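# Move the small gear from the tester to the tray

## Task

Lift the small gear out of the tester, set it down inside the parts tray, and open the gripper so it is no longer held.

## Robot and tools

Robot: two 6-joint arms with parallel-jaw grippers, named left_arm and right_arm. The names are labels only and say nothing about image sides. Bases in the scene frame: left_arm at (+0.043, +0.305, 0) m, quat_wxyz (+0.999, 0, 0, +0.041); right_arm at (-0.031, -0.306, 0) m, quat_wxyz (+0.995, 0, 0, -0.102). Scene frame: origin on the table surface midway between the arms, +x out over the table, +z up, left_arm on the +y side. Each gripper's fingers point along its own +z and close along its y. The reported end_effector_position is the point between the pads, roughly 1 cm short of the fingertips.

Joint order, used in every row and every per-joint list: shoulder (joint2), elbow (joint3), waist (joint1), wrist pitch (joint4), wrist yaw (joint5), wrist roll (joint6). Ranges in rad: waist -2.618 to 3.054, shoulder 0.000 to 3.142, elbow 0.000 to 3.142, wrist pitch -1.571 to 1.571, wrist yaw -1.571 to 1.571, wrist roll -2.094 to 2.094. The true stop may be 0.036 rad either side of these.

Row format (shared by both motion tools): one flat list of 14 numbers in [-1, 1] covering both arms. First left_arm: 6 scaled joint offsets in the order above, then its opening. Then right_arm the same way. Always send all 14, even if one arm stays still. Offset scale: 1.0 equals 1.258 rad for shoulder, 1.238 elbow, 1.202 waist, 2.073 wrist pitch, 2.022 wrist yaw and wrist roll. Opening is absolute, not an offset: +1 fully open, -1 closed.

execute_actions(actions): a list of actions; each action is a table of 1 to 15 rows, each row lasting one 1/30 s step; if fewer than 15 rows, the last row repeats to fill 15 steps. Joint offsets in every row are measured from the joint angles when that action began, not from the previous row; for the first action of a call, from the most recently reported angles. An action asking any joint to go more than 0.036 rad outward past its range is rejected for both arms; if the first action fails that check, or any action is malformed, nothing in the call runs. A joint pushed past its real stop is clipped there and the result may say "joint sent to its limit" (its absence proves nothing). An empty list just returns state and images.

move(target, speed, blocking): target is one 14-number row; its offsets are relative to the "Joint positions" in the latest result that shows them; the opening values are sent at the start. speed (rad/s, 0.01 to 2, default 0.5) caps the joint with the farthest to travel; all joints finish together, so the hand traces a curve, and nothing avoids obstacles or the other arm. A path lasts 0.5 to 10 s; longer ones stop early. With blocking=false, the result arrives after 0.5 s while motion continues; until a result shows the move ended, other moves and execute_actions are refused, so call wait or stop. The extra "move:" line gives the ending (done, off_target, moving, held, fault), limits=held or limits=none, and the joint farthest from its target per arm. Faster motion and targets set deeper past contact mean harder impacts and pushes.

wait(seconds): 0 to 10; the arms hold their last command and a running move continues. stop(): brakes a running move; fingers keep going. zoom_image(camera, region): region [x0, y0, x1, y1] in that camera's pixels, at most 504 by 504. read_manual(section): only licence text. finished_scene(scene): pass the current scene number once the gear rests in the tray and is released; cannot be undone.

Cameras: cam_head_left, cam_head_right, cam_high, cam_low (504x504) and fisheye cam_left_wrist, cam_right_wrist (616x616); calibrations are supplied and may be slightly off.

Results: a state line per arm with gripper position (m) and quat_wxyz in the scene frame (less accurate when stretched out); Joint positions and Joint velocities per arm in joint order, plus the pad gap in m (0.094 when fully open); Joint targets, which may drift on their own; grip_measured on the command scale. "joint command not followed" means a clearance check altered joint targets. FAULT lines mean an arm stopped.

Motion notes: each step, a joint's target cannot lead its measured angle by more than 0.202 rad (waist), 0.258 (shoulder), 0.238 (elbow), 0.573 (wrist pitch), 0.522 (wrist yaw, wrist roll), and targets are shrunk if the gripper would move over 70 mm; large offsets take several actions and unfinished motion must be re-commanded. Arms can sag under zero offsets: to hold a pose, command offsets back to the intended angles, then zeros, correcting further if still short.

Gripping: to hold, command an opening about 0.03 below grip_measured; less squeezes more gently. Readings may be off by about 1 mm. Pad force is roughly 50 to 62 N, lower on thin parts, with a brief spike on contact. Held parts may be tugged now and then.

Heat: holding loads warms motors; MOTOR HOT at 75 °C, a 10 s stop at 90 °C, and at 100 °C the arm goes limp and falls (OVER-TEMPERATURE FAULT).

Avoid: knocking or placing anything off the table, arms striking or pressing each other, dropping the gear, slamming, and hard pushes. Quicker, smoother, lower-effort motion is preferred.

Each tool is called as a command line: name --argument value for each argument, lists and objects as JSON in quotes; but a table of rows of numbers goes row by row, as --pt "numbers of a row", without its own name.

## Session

execute_actions --actions '[]'

Scene clock: 0.00 s.
left_arm: end_effector_position=(+0.5688, +0.5079, +0.1008) grip_measured=+1.000 end_effector_quat_wxyz=(+0.108, -0.123, +0.718, +0.677) | right_arm: end_effector_position=(+0.1895, -0.1757, +0.1098) grip_measured=+1.000 end_effector_quat_wxyz=(+0.096, +0.140, +0.931, +0.324)
Joint names: [shoulder, elbow, waist, wrist pitch, wrist yaw, wrist roll]
Joint positions: left_arm=[ 2.642  2.112 -0.036 -0.525 -1.501  0.189  0.094] | right_arm=[ 1.086  0.683  0.355 -0.74  -0.558  0.573  0.094]
Joint velocities: left_arm=[-0.012  0.002 -0.002  0.022  0.051  0.022  0.   ] | right_arm=[ 0.007  0.007 -0.002  0.022 -0.11  -0.022  0.   ]
Motor temperatures (°C, as the motors report them): left_arm=[23 23 25 26 24 23] | right_arm=[24 25 24 26 22 25]
Joint targets: left_arm=[2.623 2.124 -0.036 -0.523 -1.518 0.185] | right_arm=[1.079 0.695 0.355 -0.734 -0.564 0.567]
camera_calibration (this result's frames):
cam_left_wrist: T_world_to_cam=[[0.624293, -0.0646552, -0.77851, -0.249085], [-0.686879, -0.520116, -0.507618, 0.747318], [-0.372095, 0.851645, -0.369115, -0.0866553], [0, 0, 0, 1]] pos_world=[0.636575, 0.446387, 0.153451]
cam_right_wrist: T_world_to_cam=[[0.0736614, -0.78691, -0.612655, -0.0854481], [-0.967832, -0.204598, 0.146426, 0.175743], [-0.240572, 0.582162, -0.776668, 0.35862], [0, 0, 0, 1]] pos_world=[0.262658, -0.240058, 0.200445]

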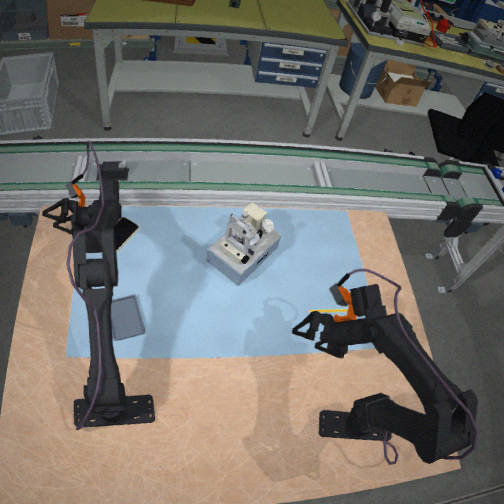

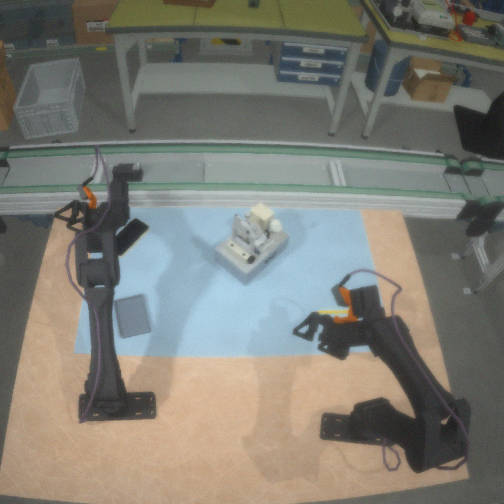

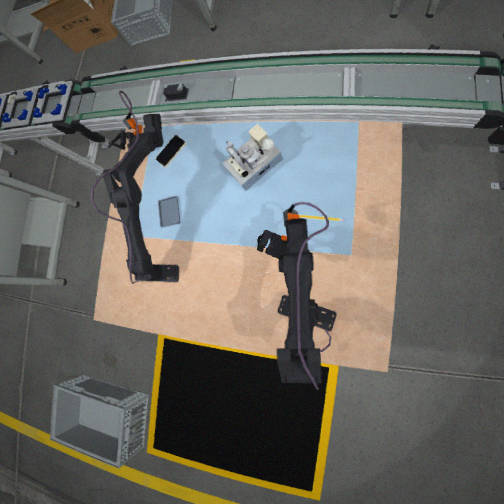

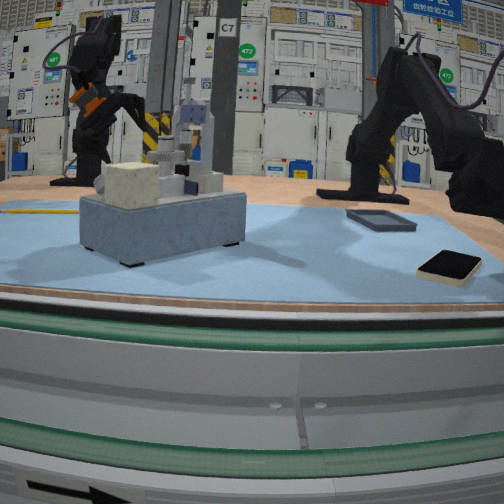

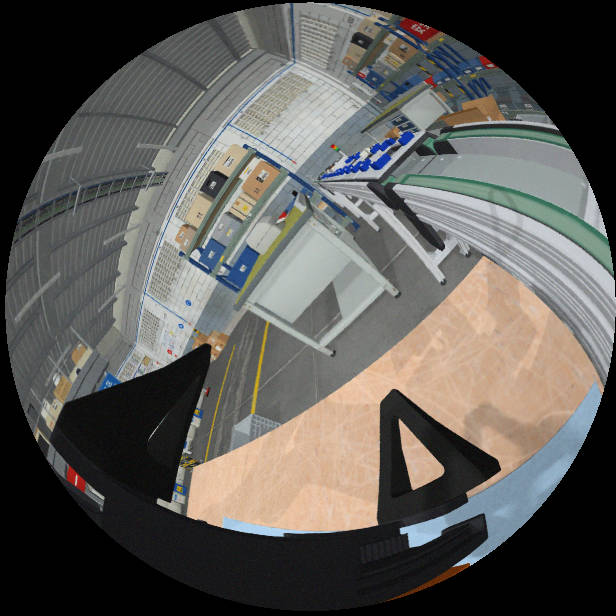

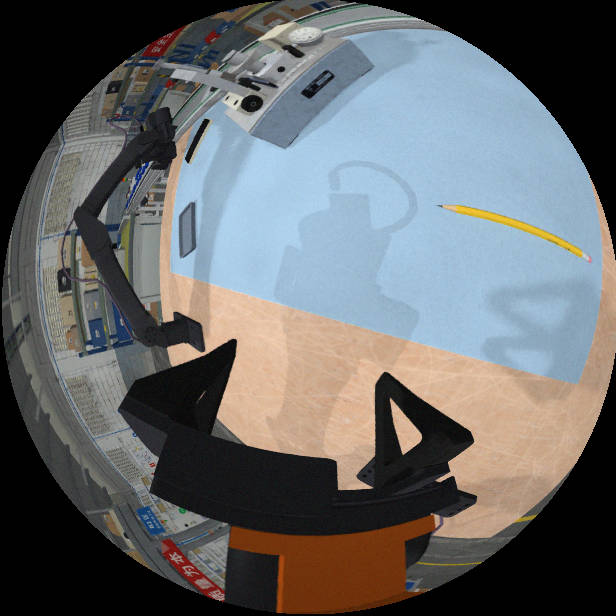

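zoom_image --camera "cam_head_left" --region '[190, 190, 290, 290]'

zoom_image --camera "cam_low" --region '[80, 60, 270, 250]'

zoom_image --camera "cam_high" --region '[210, 115, 290, 195]'

Region (190, 190, 290, 290) of cam_head_left's 504x504 image, scaled by 5.040, with more detail than that image has.

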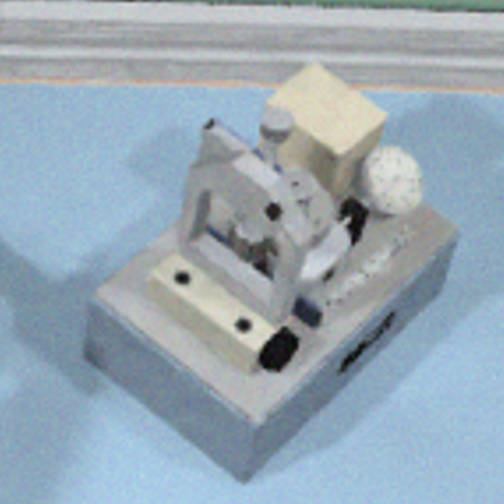

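Region (80, 60, 270, 250) of cam_low's 504x504 image, scaled by 2.653, with more detail than that image has.

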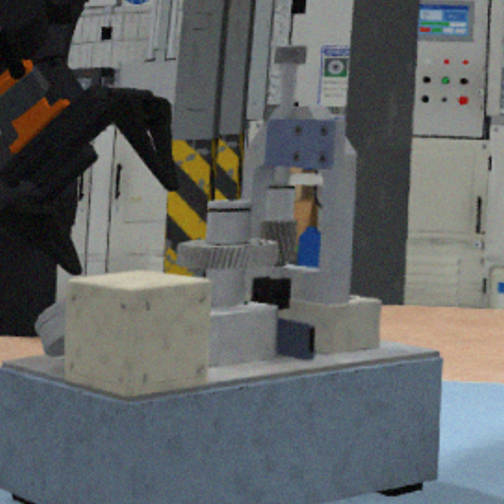

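Region (210, 115, 290, 195) of cam_high's 504x504 image, scaled by 6.300, with more detail than that image has.

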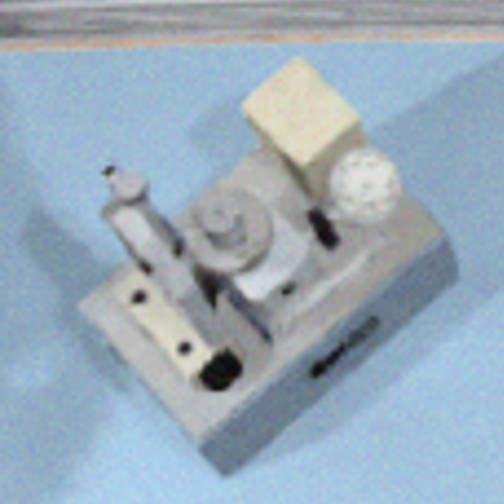

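move --target '[-0.948,-0.785,-0.136,0.137,0.742,-0.093,-0.4,0.39,0.43,0.279,0.35,0.276,-0.283,-0.2]' --speed 1

Scene clock: 3.27 s.
left_arm: end_effector_position=(+0.4916, +0.2577, +0.2195) grip_measured=-0.397 end_effector_quat_wxyz=(+0.468, +0.051, +0.882, -0.021) | right_arm: end_effector_position=(+0.4086, -0.0744, +0.2460) grip_measured=-0.197 end_effector_quat_wxyz=(+0.529, -0.198, +0.814, +0.135)
Joint names: [shoulder, elbow, waist, wrist pitch, wrist yaw, wrist roll]
Joint positions: left_arm=[ 1.471  1.142 -0.192 -0.267 -0.007  0.008  0.028] | right_arm=[ 1.57   1.186  0.684 -0.031 -0.009  0.006  0.038]
Joint velocities: left_arm=[-0.007  0.012 -0.002  0.022  0.051 -0.022 -0.   ] | right_arm=[-0.002  0.007  0.007  0.007 -0.095  0.051  0.   ]
Motor temperatures (°C, as the motors report them): left_arm=[25 24 25 26 24 23] | right_arm=[25 26 24 26 22 25]
Joint targets: left_arm=[1.450 1.140 -0.200 -0.241 -0.000 0.001] | right_arm=[1.576 1.215 0.691 -0.014 0.000 0.000]
move: off_target (left_arm, right_arm); limits=none; left_arm: farthest joint: the wrist pitch, 0.026 radians from its target (0.284 radians at the start); right_arm: farthest joint: the elbow, 0.029 radians from its target (0.532 radians at the start)
camera_calibration (this result's frames):
cam_left_wrist: T_world_to_cam=[[0.0671301, -0.956327, 0.284486, 0.145727], [-0.888403, -0.18707, -0.41922, 0.618215], [0.45413, -0.224596, -0.862162, 0.120925], [0, 0, 0, 1]] pos_world=[0.484526, 0.282172, 0.321968]
cam_right_wrist: T_world_to_cam=[[0.577346, -0.786124, 0.220635, -0.349159], [-0.580067, -0.585079, -0.56675, 0.377256], [0.574625, 0.199228, -0.793798, 0.100814], [0, 0, 0, 1]] pos_world=[0.362489, -0.0738429, 0.370872]

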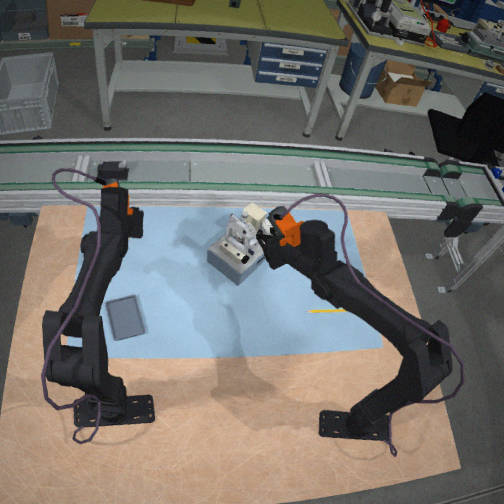

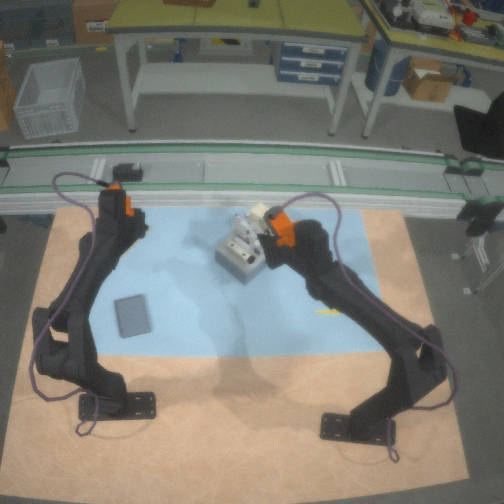

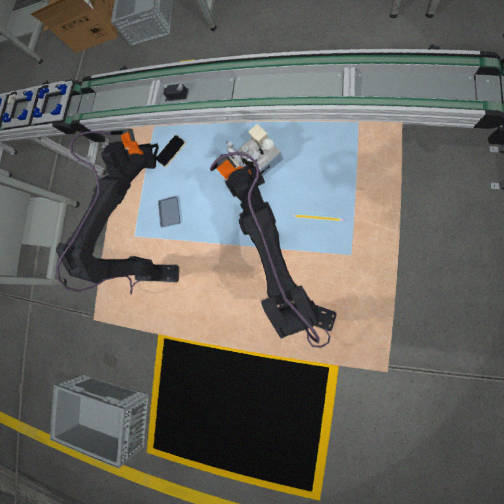

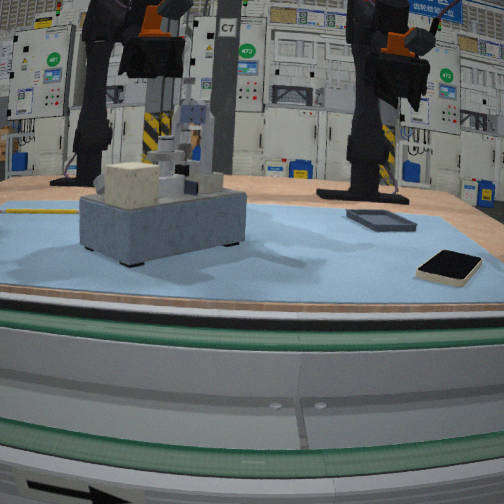

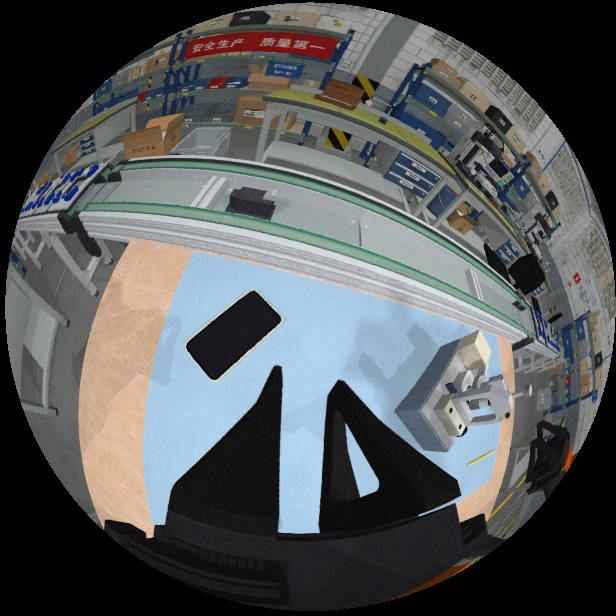

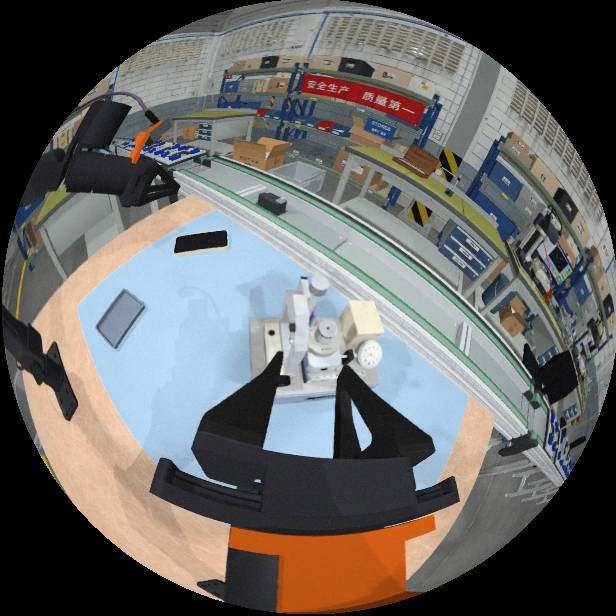

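move --target '[0.362,-0.45,-0.313,0.783,0.188,0,-0.4,0.309,0.344,0.003,-0.012,0,0,-0.2]' --speed 0.6

zoom_image --camera "cam_low" --region '[120, 30, 300, 210]'

Scene clock: 7.03 s.
left_arm: end_effector_position=(+0.4266, +0.0356, +0.1419) grip_measured=-0.397 end_effector_quat_wxyz=(+0.645, +0.292, +0.645, -0.287) | right_arm: end_effector_position=(+0.4958, -0.0291, +0.2252) grip_measured=-0.197 end_effector_quat_wxyz=(+0.523, -0.199, +0.818, +0.133)
Joint names: [shoulder, elbow, waist, wrist pitch, wrist yaw, wrist roll]
Joint positions: left_arm=[ 1.923  0.591 -0.56   1.329  0.366  0.008  0.028] | right_arm=[ 1.957  1.58   0.684 -0.054 -0.009  0.006  0.038]
Joint velocities: left_arm=[-0.007  0.012 -0.002  0.007 -0.066  0.022 -0.001] | right_arm=[-0.007  0.002 -0.002 -0.066 -0.037  0.037 -0.001]
Motor temperatures (°C, as the motors report them): left_arm=[25 24 25 27 24 23] | right_arm=[26 27 24 27 22 25]
Joint targets: left_arm=[1.926 0.585 -0.568 1.356 0.373 0.008] | right_arm=[1.959 1.612 0.687 -0.057 -0.010 0.007]
move: off_target (left_arm, right_arm); limits=none; left_arm: farthest joint: the wrist pitch, 0.028 radians from its target (1.623 radians at the start); right_arm: farthest joint: the elbow, 0.032 radians from its target (0.426 radians at the start)
camera_calibration (this result's frames):
cam_left_wrist: T_world_to_cam=[[-0.720008, -0.608907, 0.332896, 0.276358], [-0.530844, 0.174285, -0.829355, 0.379245], [0.446982, -0.773858, -0.448721, -0.00241982], [0, 0, 0, 1]] pos_world=[0.401382, 0.100307, 0.221445]
cam_right_wrist: T_world_to_cam=[[0.580245, -0.78462, 0.218373, -0.360219], [-0.587474, -0.588922, -0.555018, 0.443415], [0.564083, 0.193758, -0.802663, 0.0321767], [0, 0, 0, 1]] pos_world=[0.45136, -0.027733, 0.350592]

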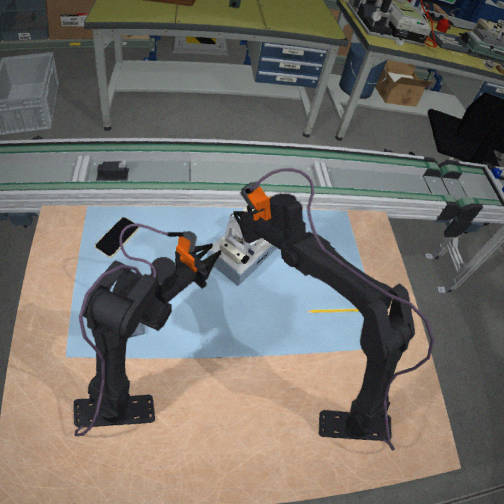

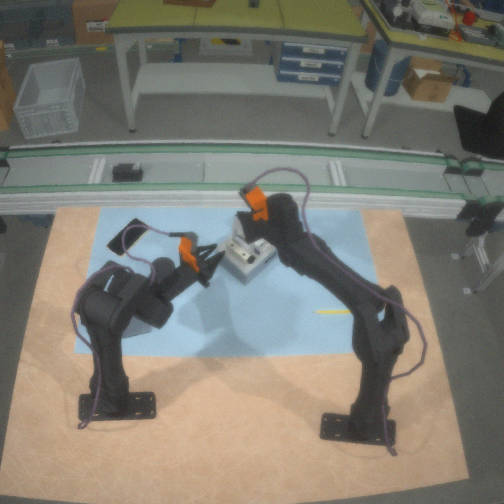

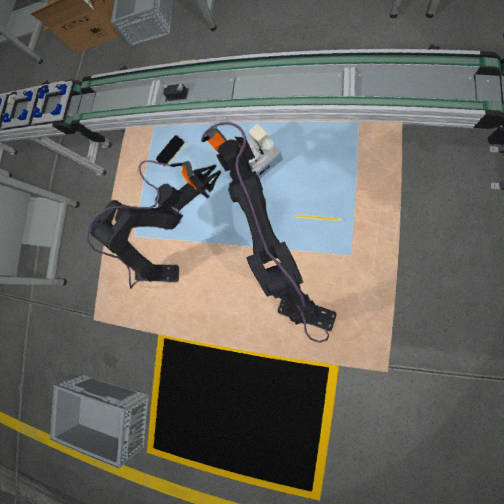

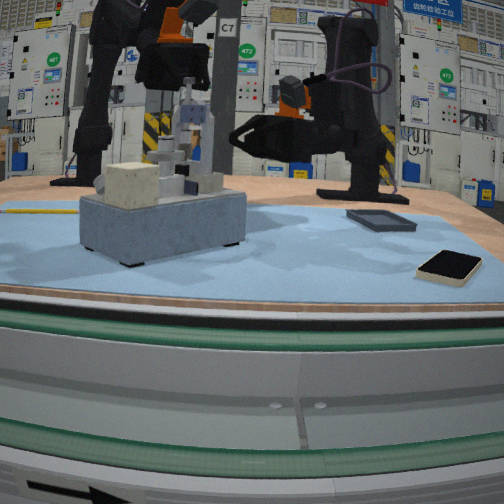

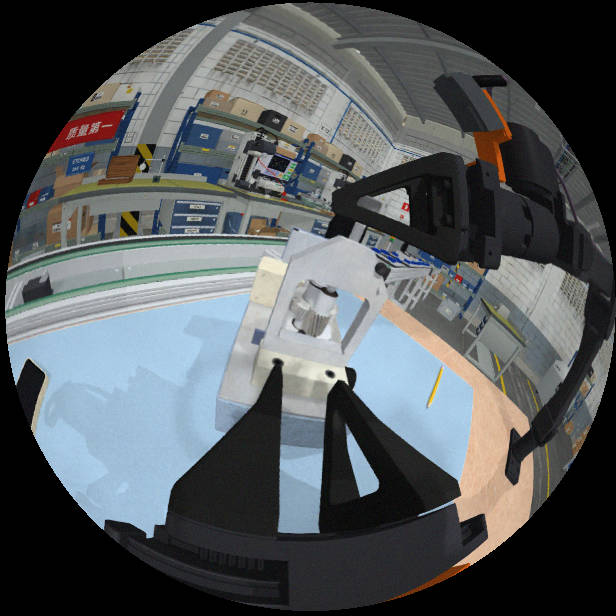

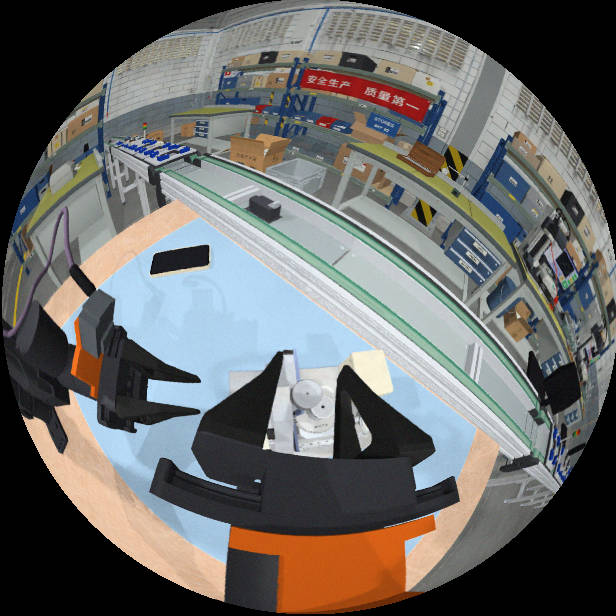

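Region (120, 30, 300, 210) of cam_low's 504x504 image, scaled by 2.800, with more detail than that image has.

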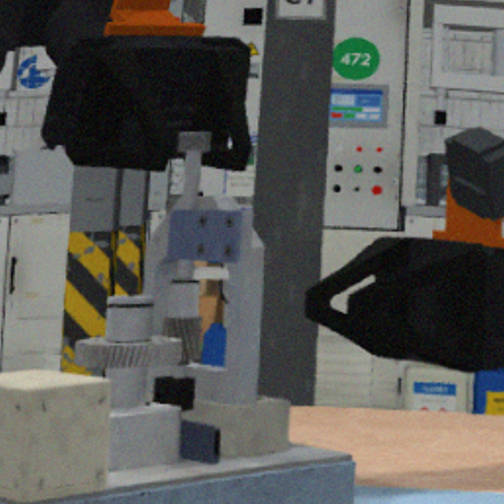

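move --target '[0,0,-0.006,0.012,0,0,-0.4,0,0.025,0,0,0,0,-0.82]' --speed 0.2

move --target '[0.08,0.14,-0.04,-0.06,-0.02,0,-0.4,0,0.19,0,0.05,0,0,-0.82]' --speed 0.12

zoom_image --camera "cam_low" --region '[120, 30, 300, 210]'

Scene clock: 7.90 s.
left_arm: end_effector_position=(+0.4266, +0.0356, +0.1420) grip_measured=-0.397 end_effector_quat_wxyz=(+0.645, +0.292, +0.645, -0.287) | right_arm: end_effector_position=(+0.4946, -0.0267, +0.2253) grip_measured=-0.756 end_effector_quat_wxyz=(+0.522, -0.202, +0.817, +0.137)
Joint names: [shoulder, elbow, waist, wrist pitch, wrist yaw, wrist roll]
Joint positions: left_arm=[ 1.923  0.591 -0.56   1.329  0.366  0.008  0.028] | right_arm=[ 1.957  1.58   0.686 -0.053 -0.016  0.006  0.011]
Joint velocities: left_arm=[ 0.002 -0.007 -0.017 -0.066 -0.037  0.037 -0.   ] | right_arm=[-0.002  0.007 -0.007 -0.037 -0.066  0.022  0.   ]
Motor temperatures (°C, as the motors report them): left_arm=[25 24 25 27 24 23] | right_arm=[26 27 24 27 22 25]
Joint targets: left_arm=[1.923 0.591 -0.567 1.354 0.366 0.008] | right_arm=[1.957 1.611 0.683 -0.054 -0.009 0.006]
move: off_target (left_arm, right_arm); limits=none; left_arm: farthest joint: the wrist pitch, 0.025 radians from its target (0.025 radians at the start); right_arm: farthest joint: the elbow, 0.031 radians from its target (0.031 radians at the start)
camera_calibration (this result's frames):
cam_left_wrist: T_world_to_cam=[[-0.720121, -0.608849, 0.332759, 0.276394], [-0.530563, 0.174139, -0.829565, 0.379236], [0.447134, -0.773937, -0.448434, -0.00248234], [0, 0, 0, 1]] pos_world=[0.401355, 0.100321, 0.221515]
cam_right_wrist: T_world_to_cam=[[0.58707, -0.780219, 0.215887, -0.360319], [-0.582733, -0.592405, -0.556309, 0.442101], [0.561935, 0.200788, -0.802442, 0.0337296], [0, 0, 0, 1]] pos_world=[0.450206, -0.0259969, 0.350799]

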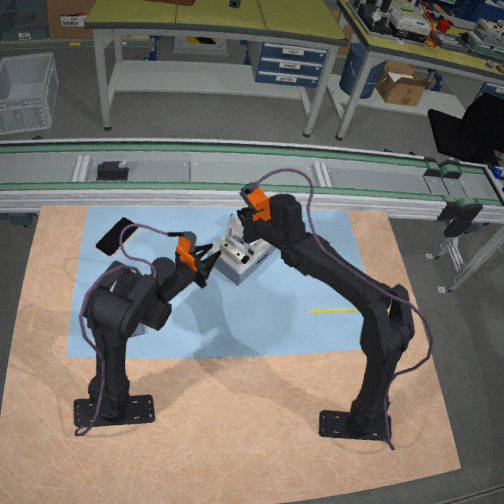

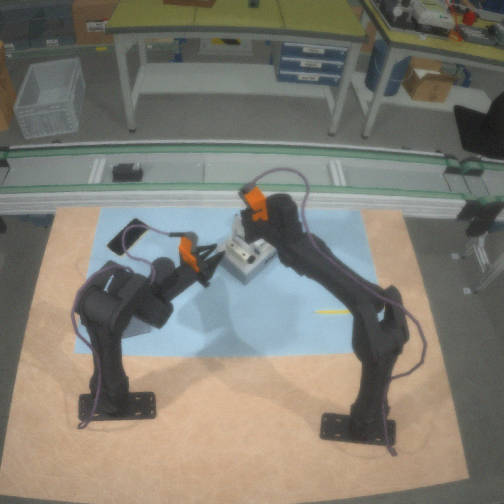

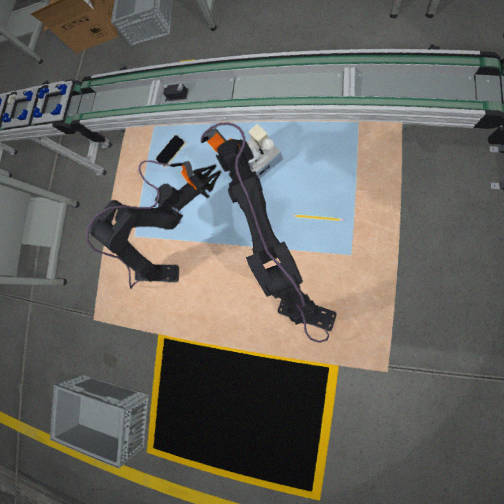

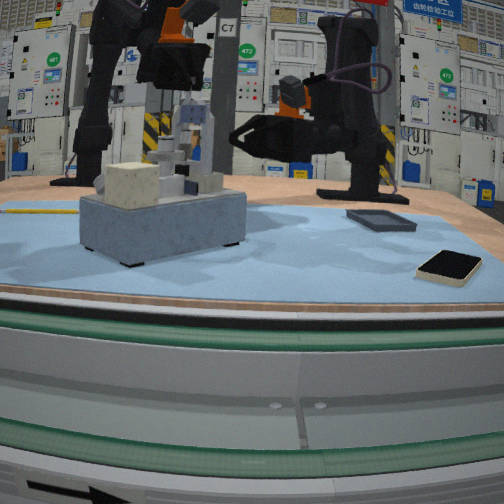

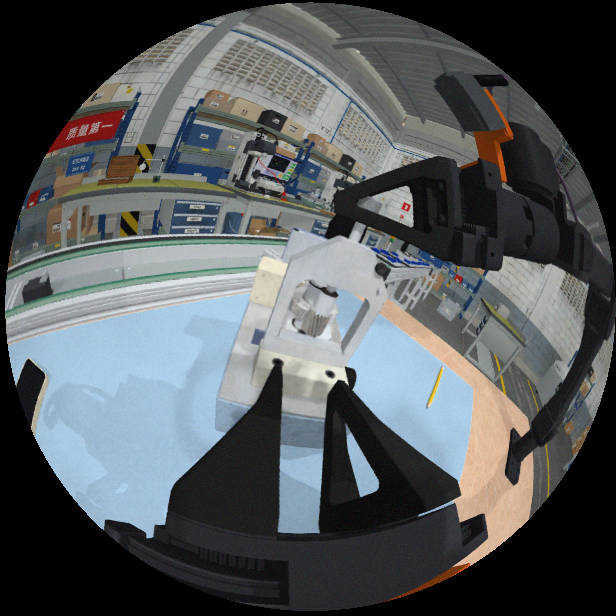

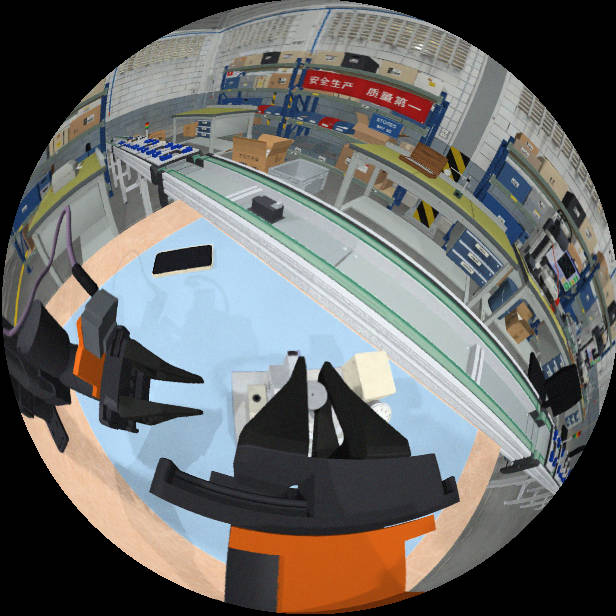

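Scene clock: 10.30 s.
left_arm: end_effector_position=(+0.4504, +0.0082, +0.1233) grip_measured=-0.397 end_effector_quat_wxyz=(+0.622, +0.296, +0.666, -0.286) | right_arm: end_effector_position=(+0.4956, -0.0261, +0.2290) grip_measured=-0.756 end_effector_quat_wxyz=(+0.491, -0.207, +0.836, +0.129)
Joint names: [shoulder, elbow, waist, wrist pitch, wrist yaw, wrist roll]
Joint positions: left_arm=[ 2.019  0.739 -0.598  1.214  0.333  0.008  0.028] | right_arm=[ 1.988  1.704  0.686 -0.222 -0.016  0.006  0.011]
Joint velocities: left_arm=[ 0.002  0.007 -0.017  0.051 -0.051 -0.051 -0.002] | right_arm=[ 0.002  0.012 -0.007 -0.11   0.022 -0.022  0.001]
Motor temperatures (°C, as the motors report them): left_arm=[25 24 25 28 24 23] | right_arm=[27 29 24 29 22 25]
Joint targets: left_arm=[2.023 0.764 -0.608 1.205 0.326 0.008] | right_arm=[1.967 1.779 0.686 -0.040 -0.016 0.006]
move: off_target (left_arm, right_arm); limits=none; left_arm: farthest joint: the elbow, 0.026 radians from its target (0.173 radians at the start); right_arm: farthest joint: the wrist pitch, 0.272 radians from its target (0.104 radians at the start)
camera_calibration (this result's frames):
cam_left_wrist: T_world_to_cam=[[-0.704031, -0.61629, 0.352884, 0.27336], [-0.574426, 0.202002, -0.79324, 0.396141], [0.417583, -0.761171, -0.496229, -0.023619], [0, 0, 0, 1]] pos_world=[0.429871, 0.0704698, 0.20605]
cam_right_wrist: T_world_to_cam=[[0.60104, -0.772923, 0.203325, -0.365146], [-0.617777, -0.610706, -0.495368, 0.447995], [0.507053, 0.172126, -0.844553, 0.0720199], [0, 0, 0, 1]] pos_world=[0.459711, -0.0210332, 0.35699]

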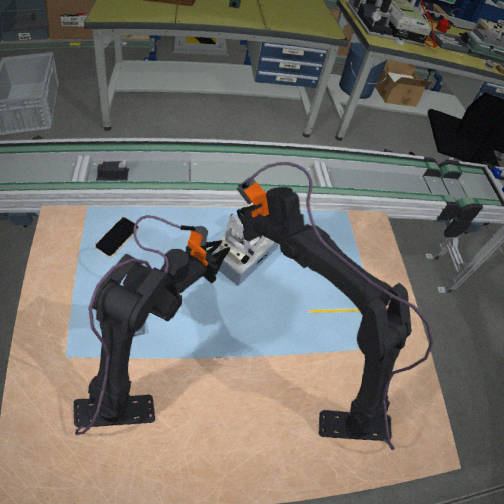

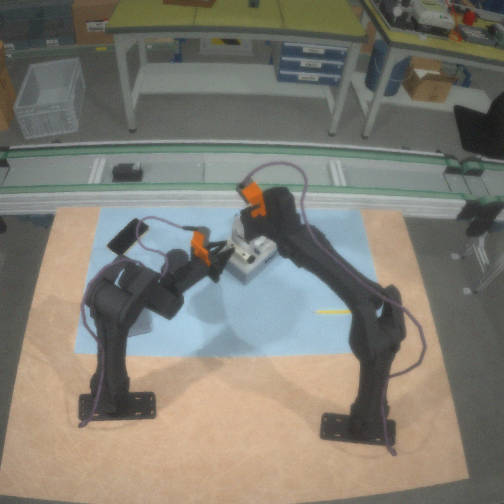

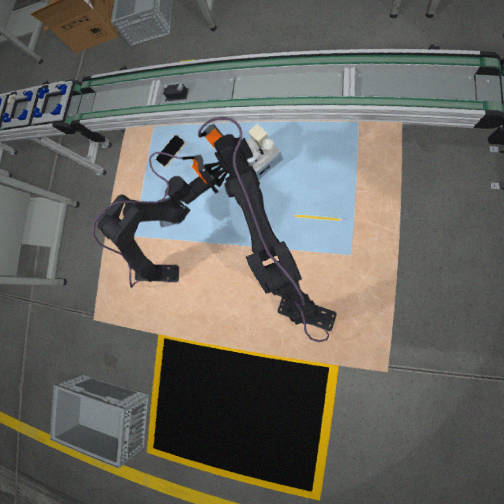

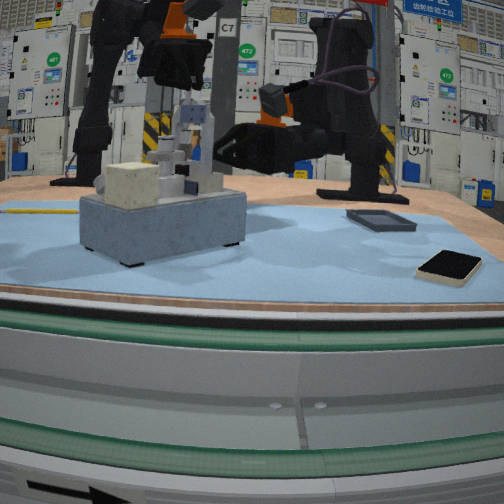

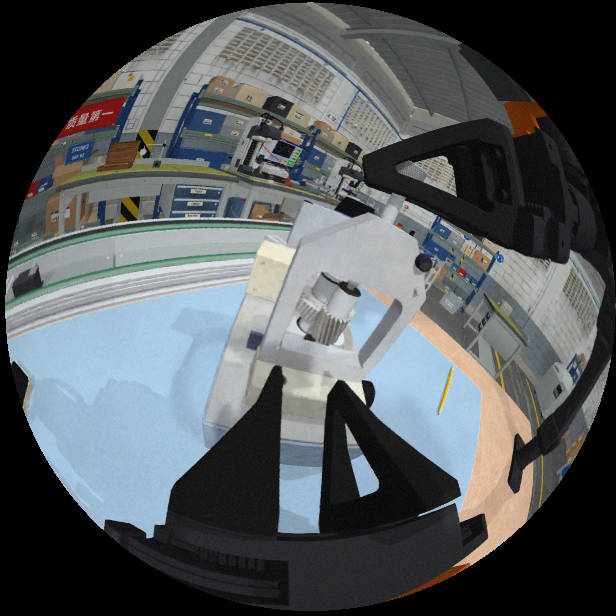

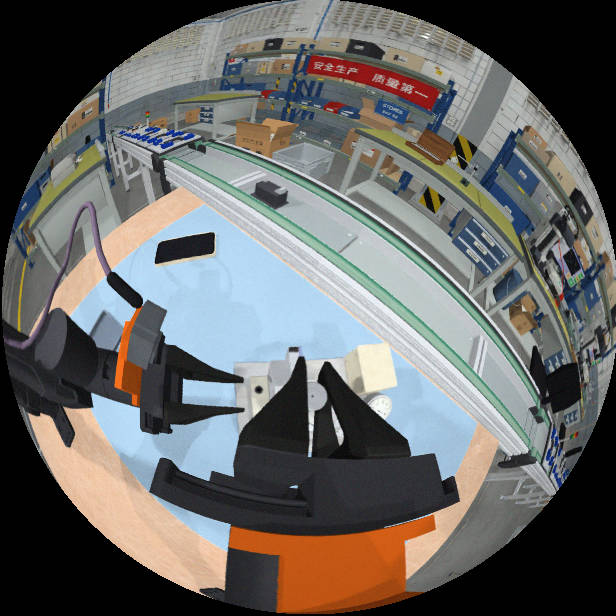

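Region (120, 30, 300, 210) of cam_low's 504x504 image, scaled by 2.800, with more detail than that image has.

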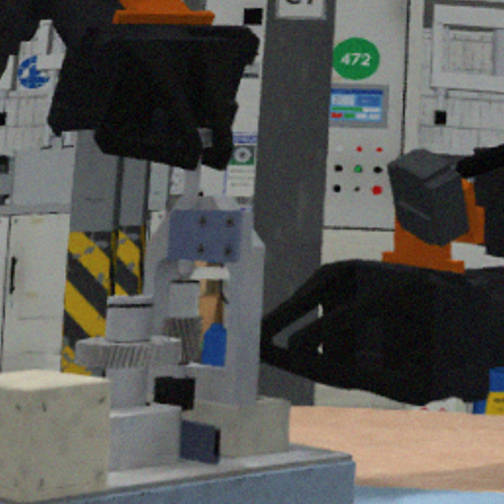

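move --target '[-0.02,0.041,-0.045,0.017,-0.018,0,-0.4,-0.025,0.075,0,0.07,0,0,-0.82]' --speed 0.1

zoom_image --camera "cam_low" --region '[120, 30, 300, 210]'

Scene clock: 12.43 s.
left_arm: end_effector_position=(+0.4458, -0.0093, +0.1345) grip_measured=-0.397 end_effector_quat_wxyz=(+0.632, +0.300, +0.652, -0.292) | right_arm: end_effector_position=(+0.4954, -0.0261, +0.2296) grip_measured=-0.756 end_effector_quat_wxyz=(+0.487, -0.207, +0.839, +0.128)
Joint names: [shoulder, elbow, waist, wrist pitch, wrist yaw, wrist roll]
Joint positions: left_arm=[ 2.019  0.764 -0.642  1.223  0.304  0.008  0.028] | right_arm=[ 1.991  1.721  0.686 -0.245 -0.016  0.006  0.011]
Joint velocities: left_arm=[ 0.037  0.007  0.007 -0.037  0.007 -0.066  0.   ] | right_arm=[ 0.007  0.017  0.007 -0.081  0.037 -0.007 -0.   ]
Motor temperatures (°C, as the motors report them): left_arm=[26 25 25 28 24 23] | right_arm=[28 29 24 30 22 25]
Joint targets: left_arm=[1.994 0.789 -0.652 1.249 0.296 0.008] | right_arm=[1.959 1.792 0.686 -0.088 -0.016 0.006]
move: off_target (left_arm, right_arm); limits=none; left_arm: farthest joint: the wrist pitch, 0.027 radians from its target (0.035 radians at the start); right_arm: farthest joint: the wrist pitch, 0.168 radians from its target (0.145 radians at the start)
camera_calibration (this result's frames):
cam_left_wrist: T_world_to_cam=[[-0.723588, -0.599824, 0.341512, 0.26576], [-0.547636, 0.197739, -0.813015, 0.396628], [0.420136, -0.775313, -0.471567, -0.034039], [0, 0, 0, 1]] pos_world=[0.42381, 0.0545898, 0.215653]
cam_right_wrist: T_world_to_cam=[[0.603162, -0.771792, 0.201331, -0.365735], [-0.6221, -0.613173, -0.486837, 0.448264], [0.499188, 0.168394, -0.849974, 0.0777109], [0, 0, 0, 1]] pos_world=[0.46067, -0.0204934, 0.357918]

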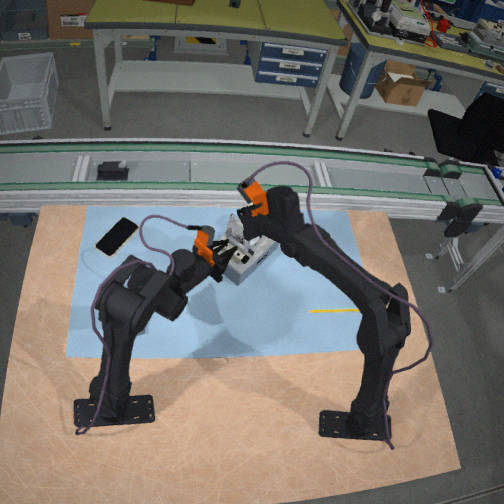

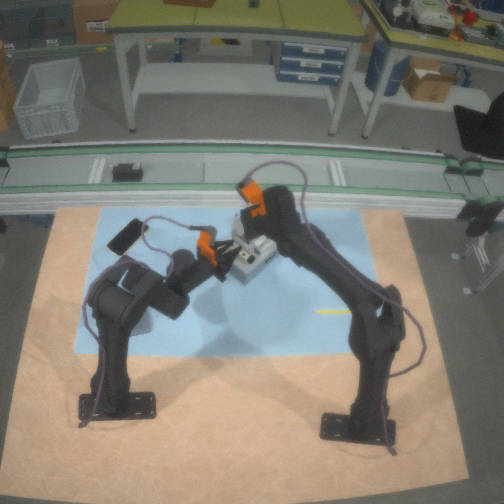

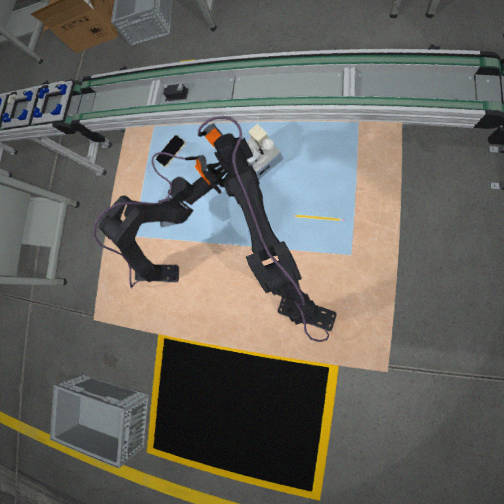

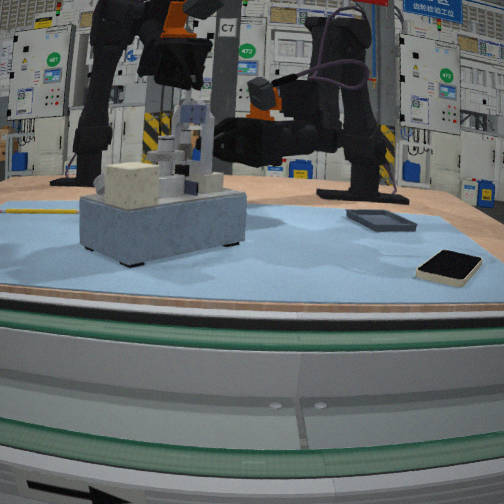

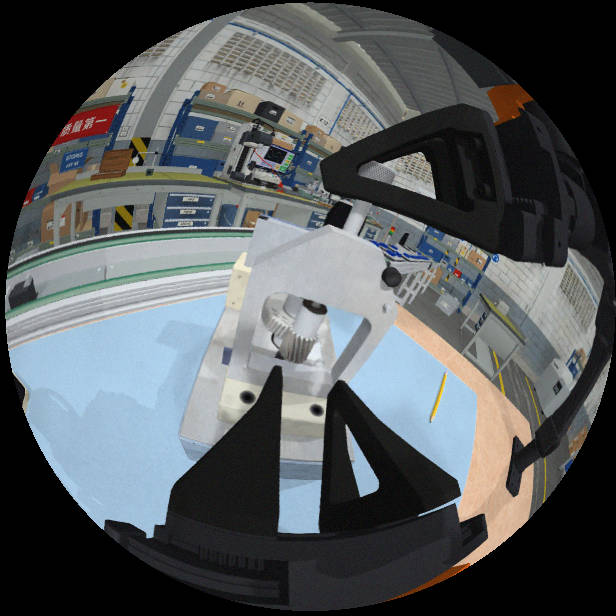

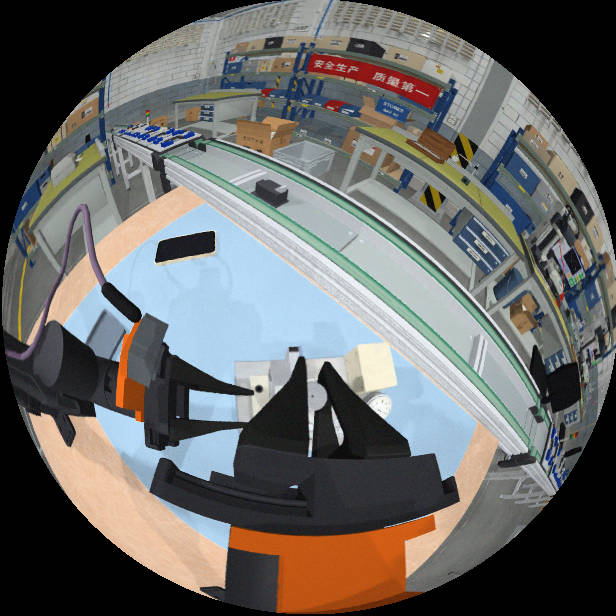

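Region (120, 30, 300, 210) of cam_low's 504x504 image, scaled by 2.800, with more detail than that image has.

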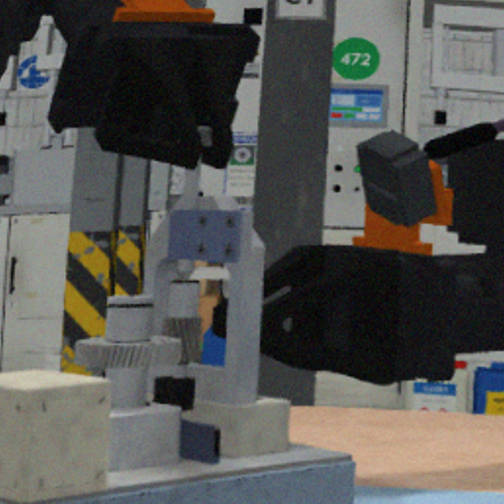

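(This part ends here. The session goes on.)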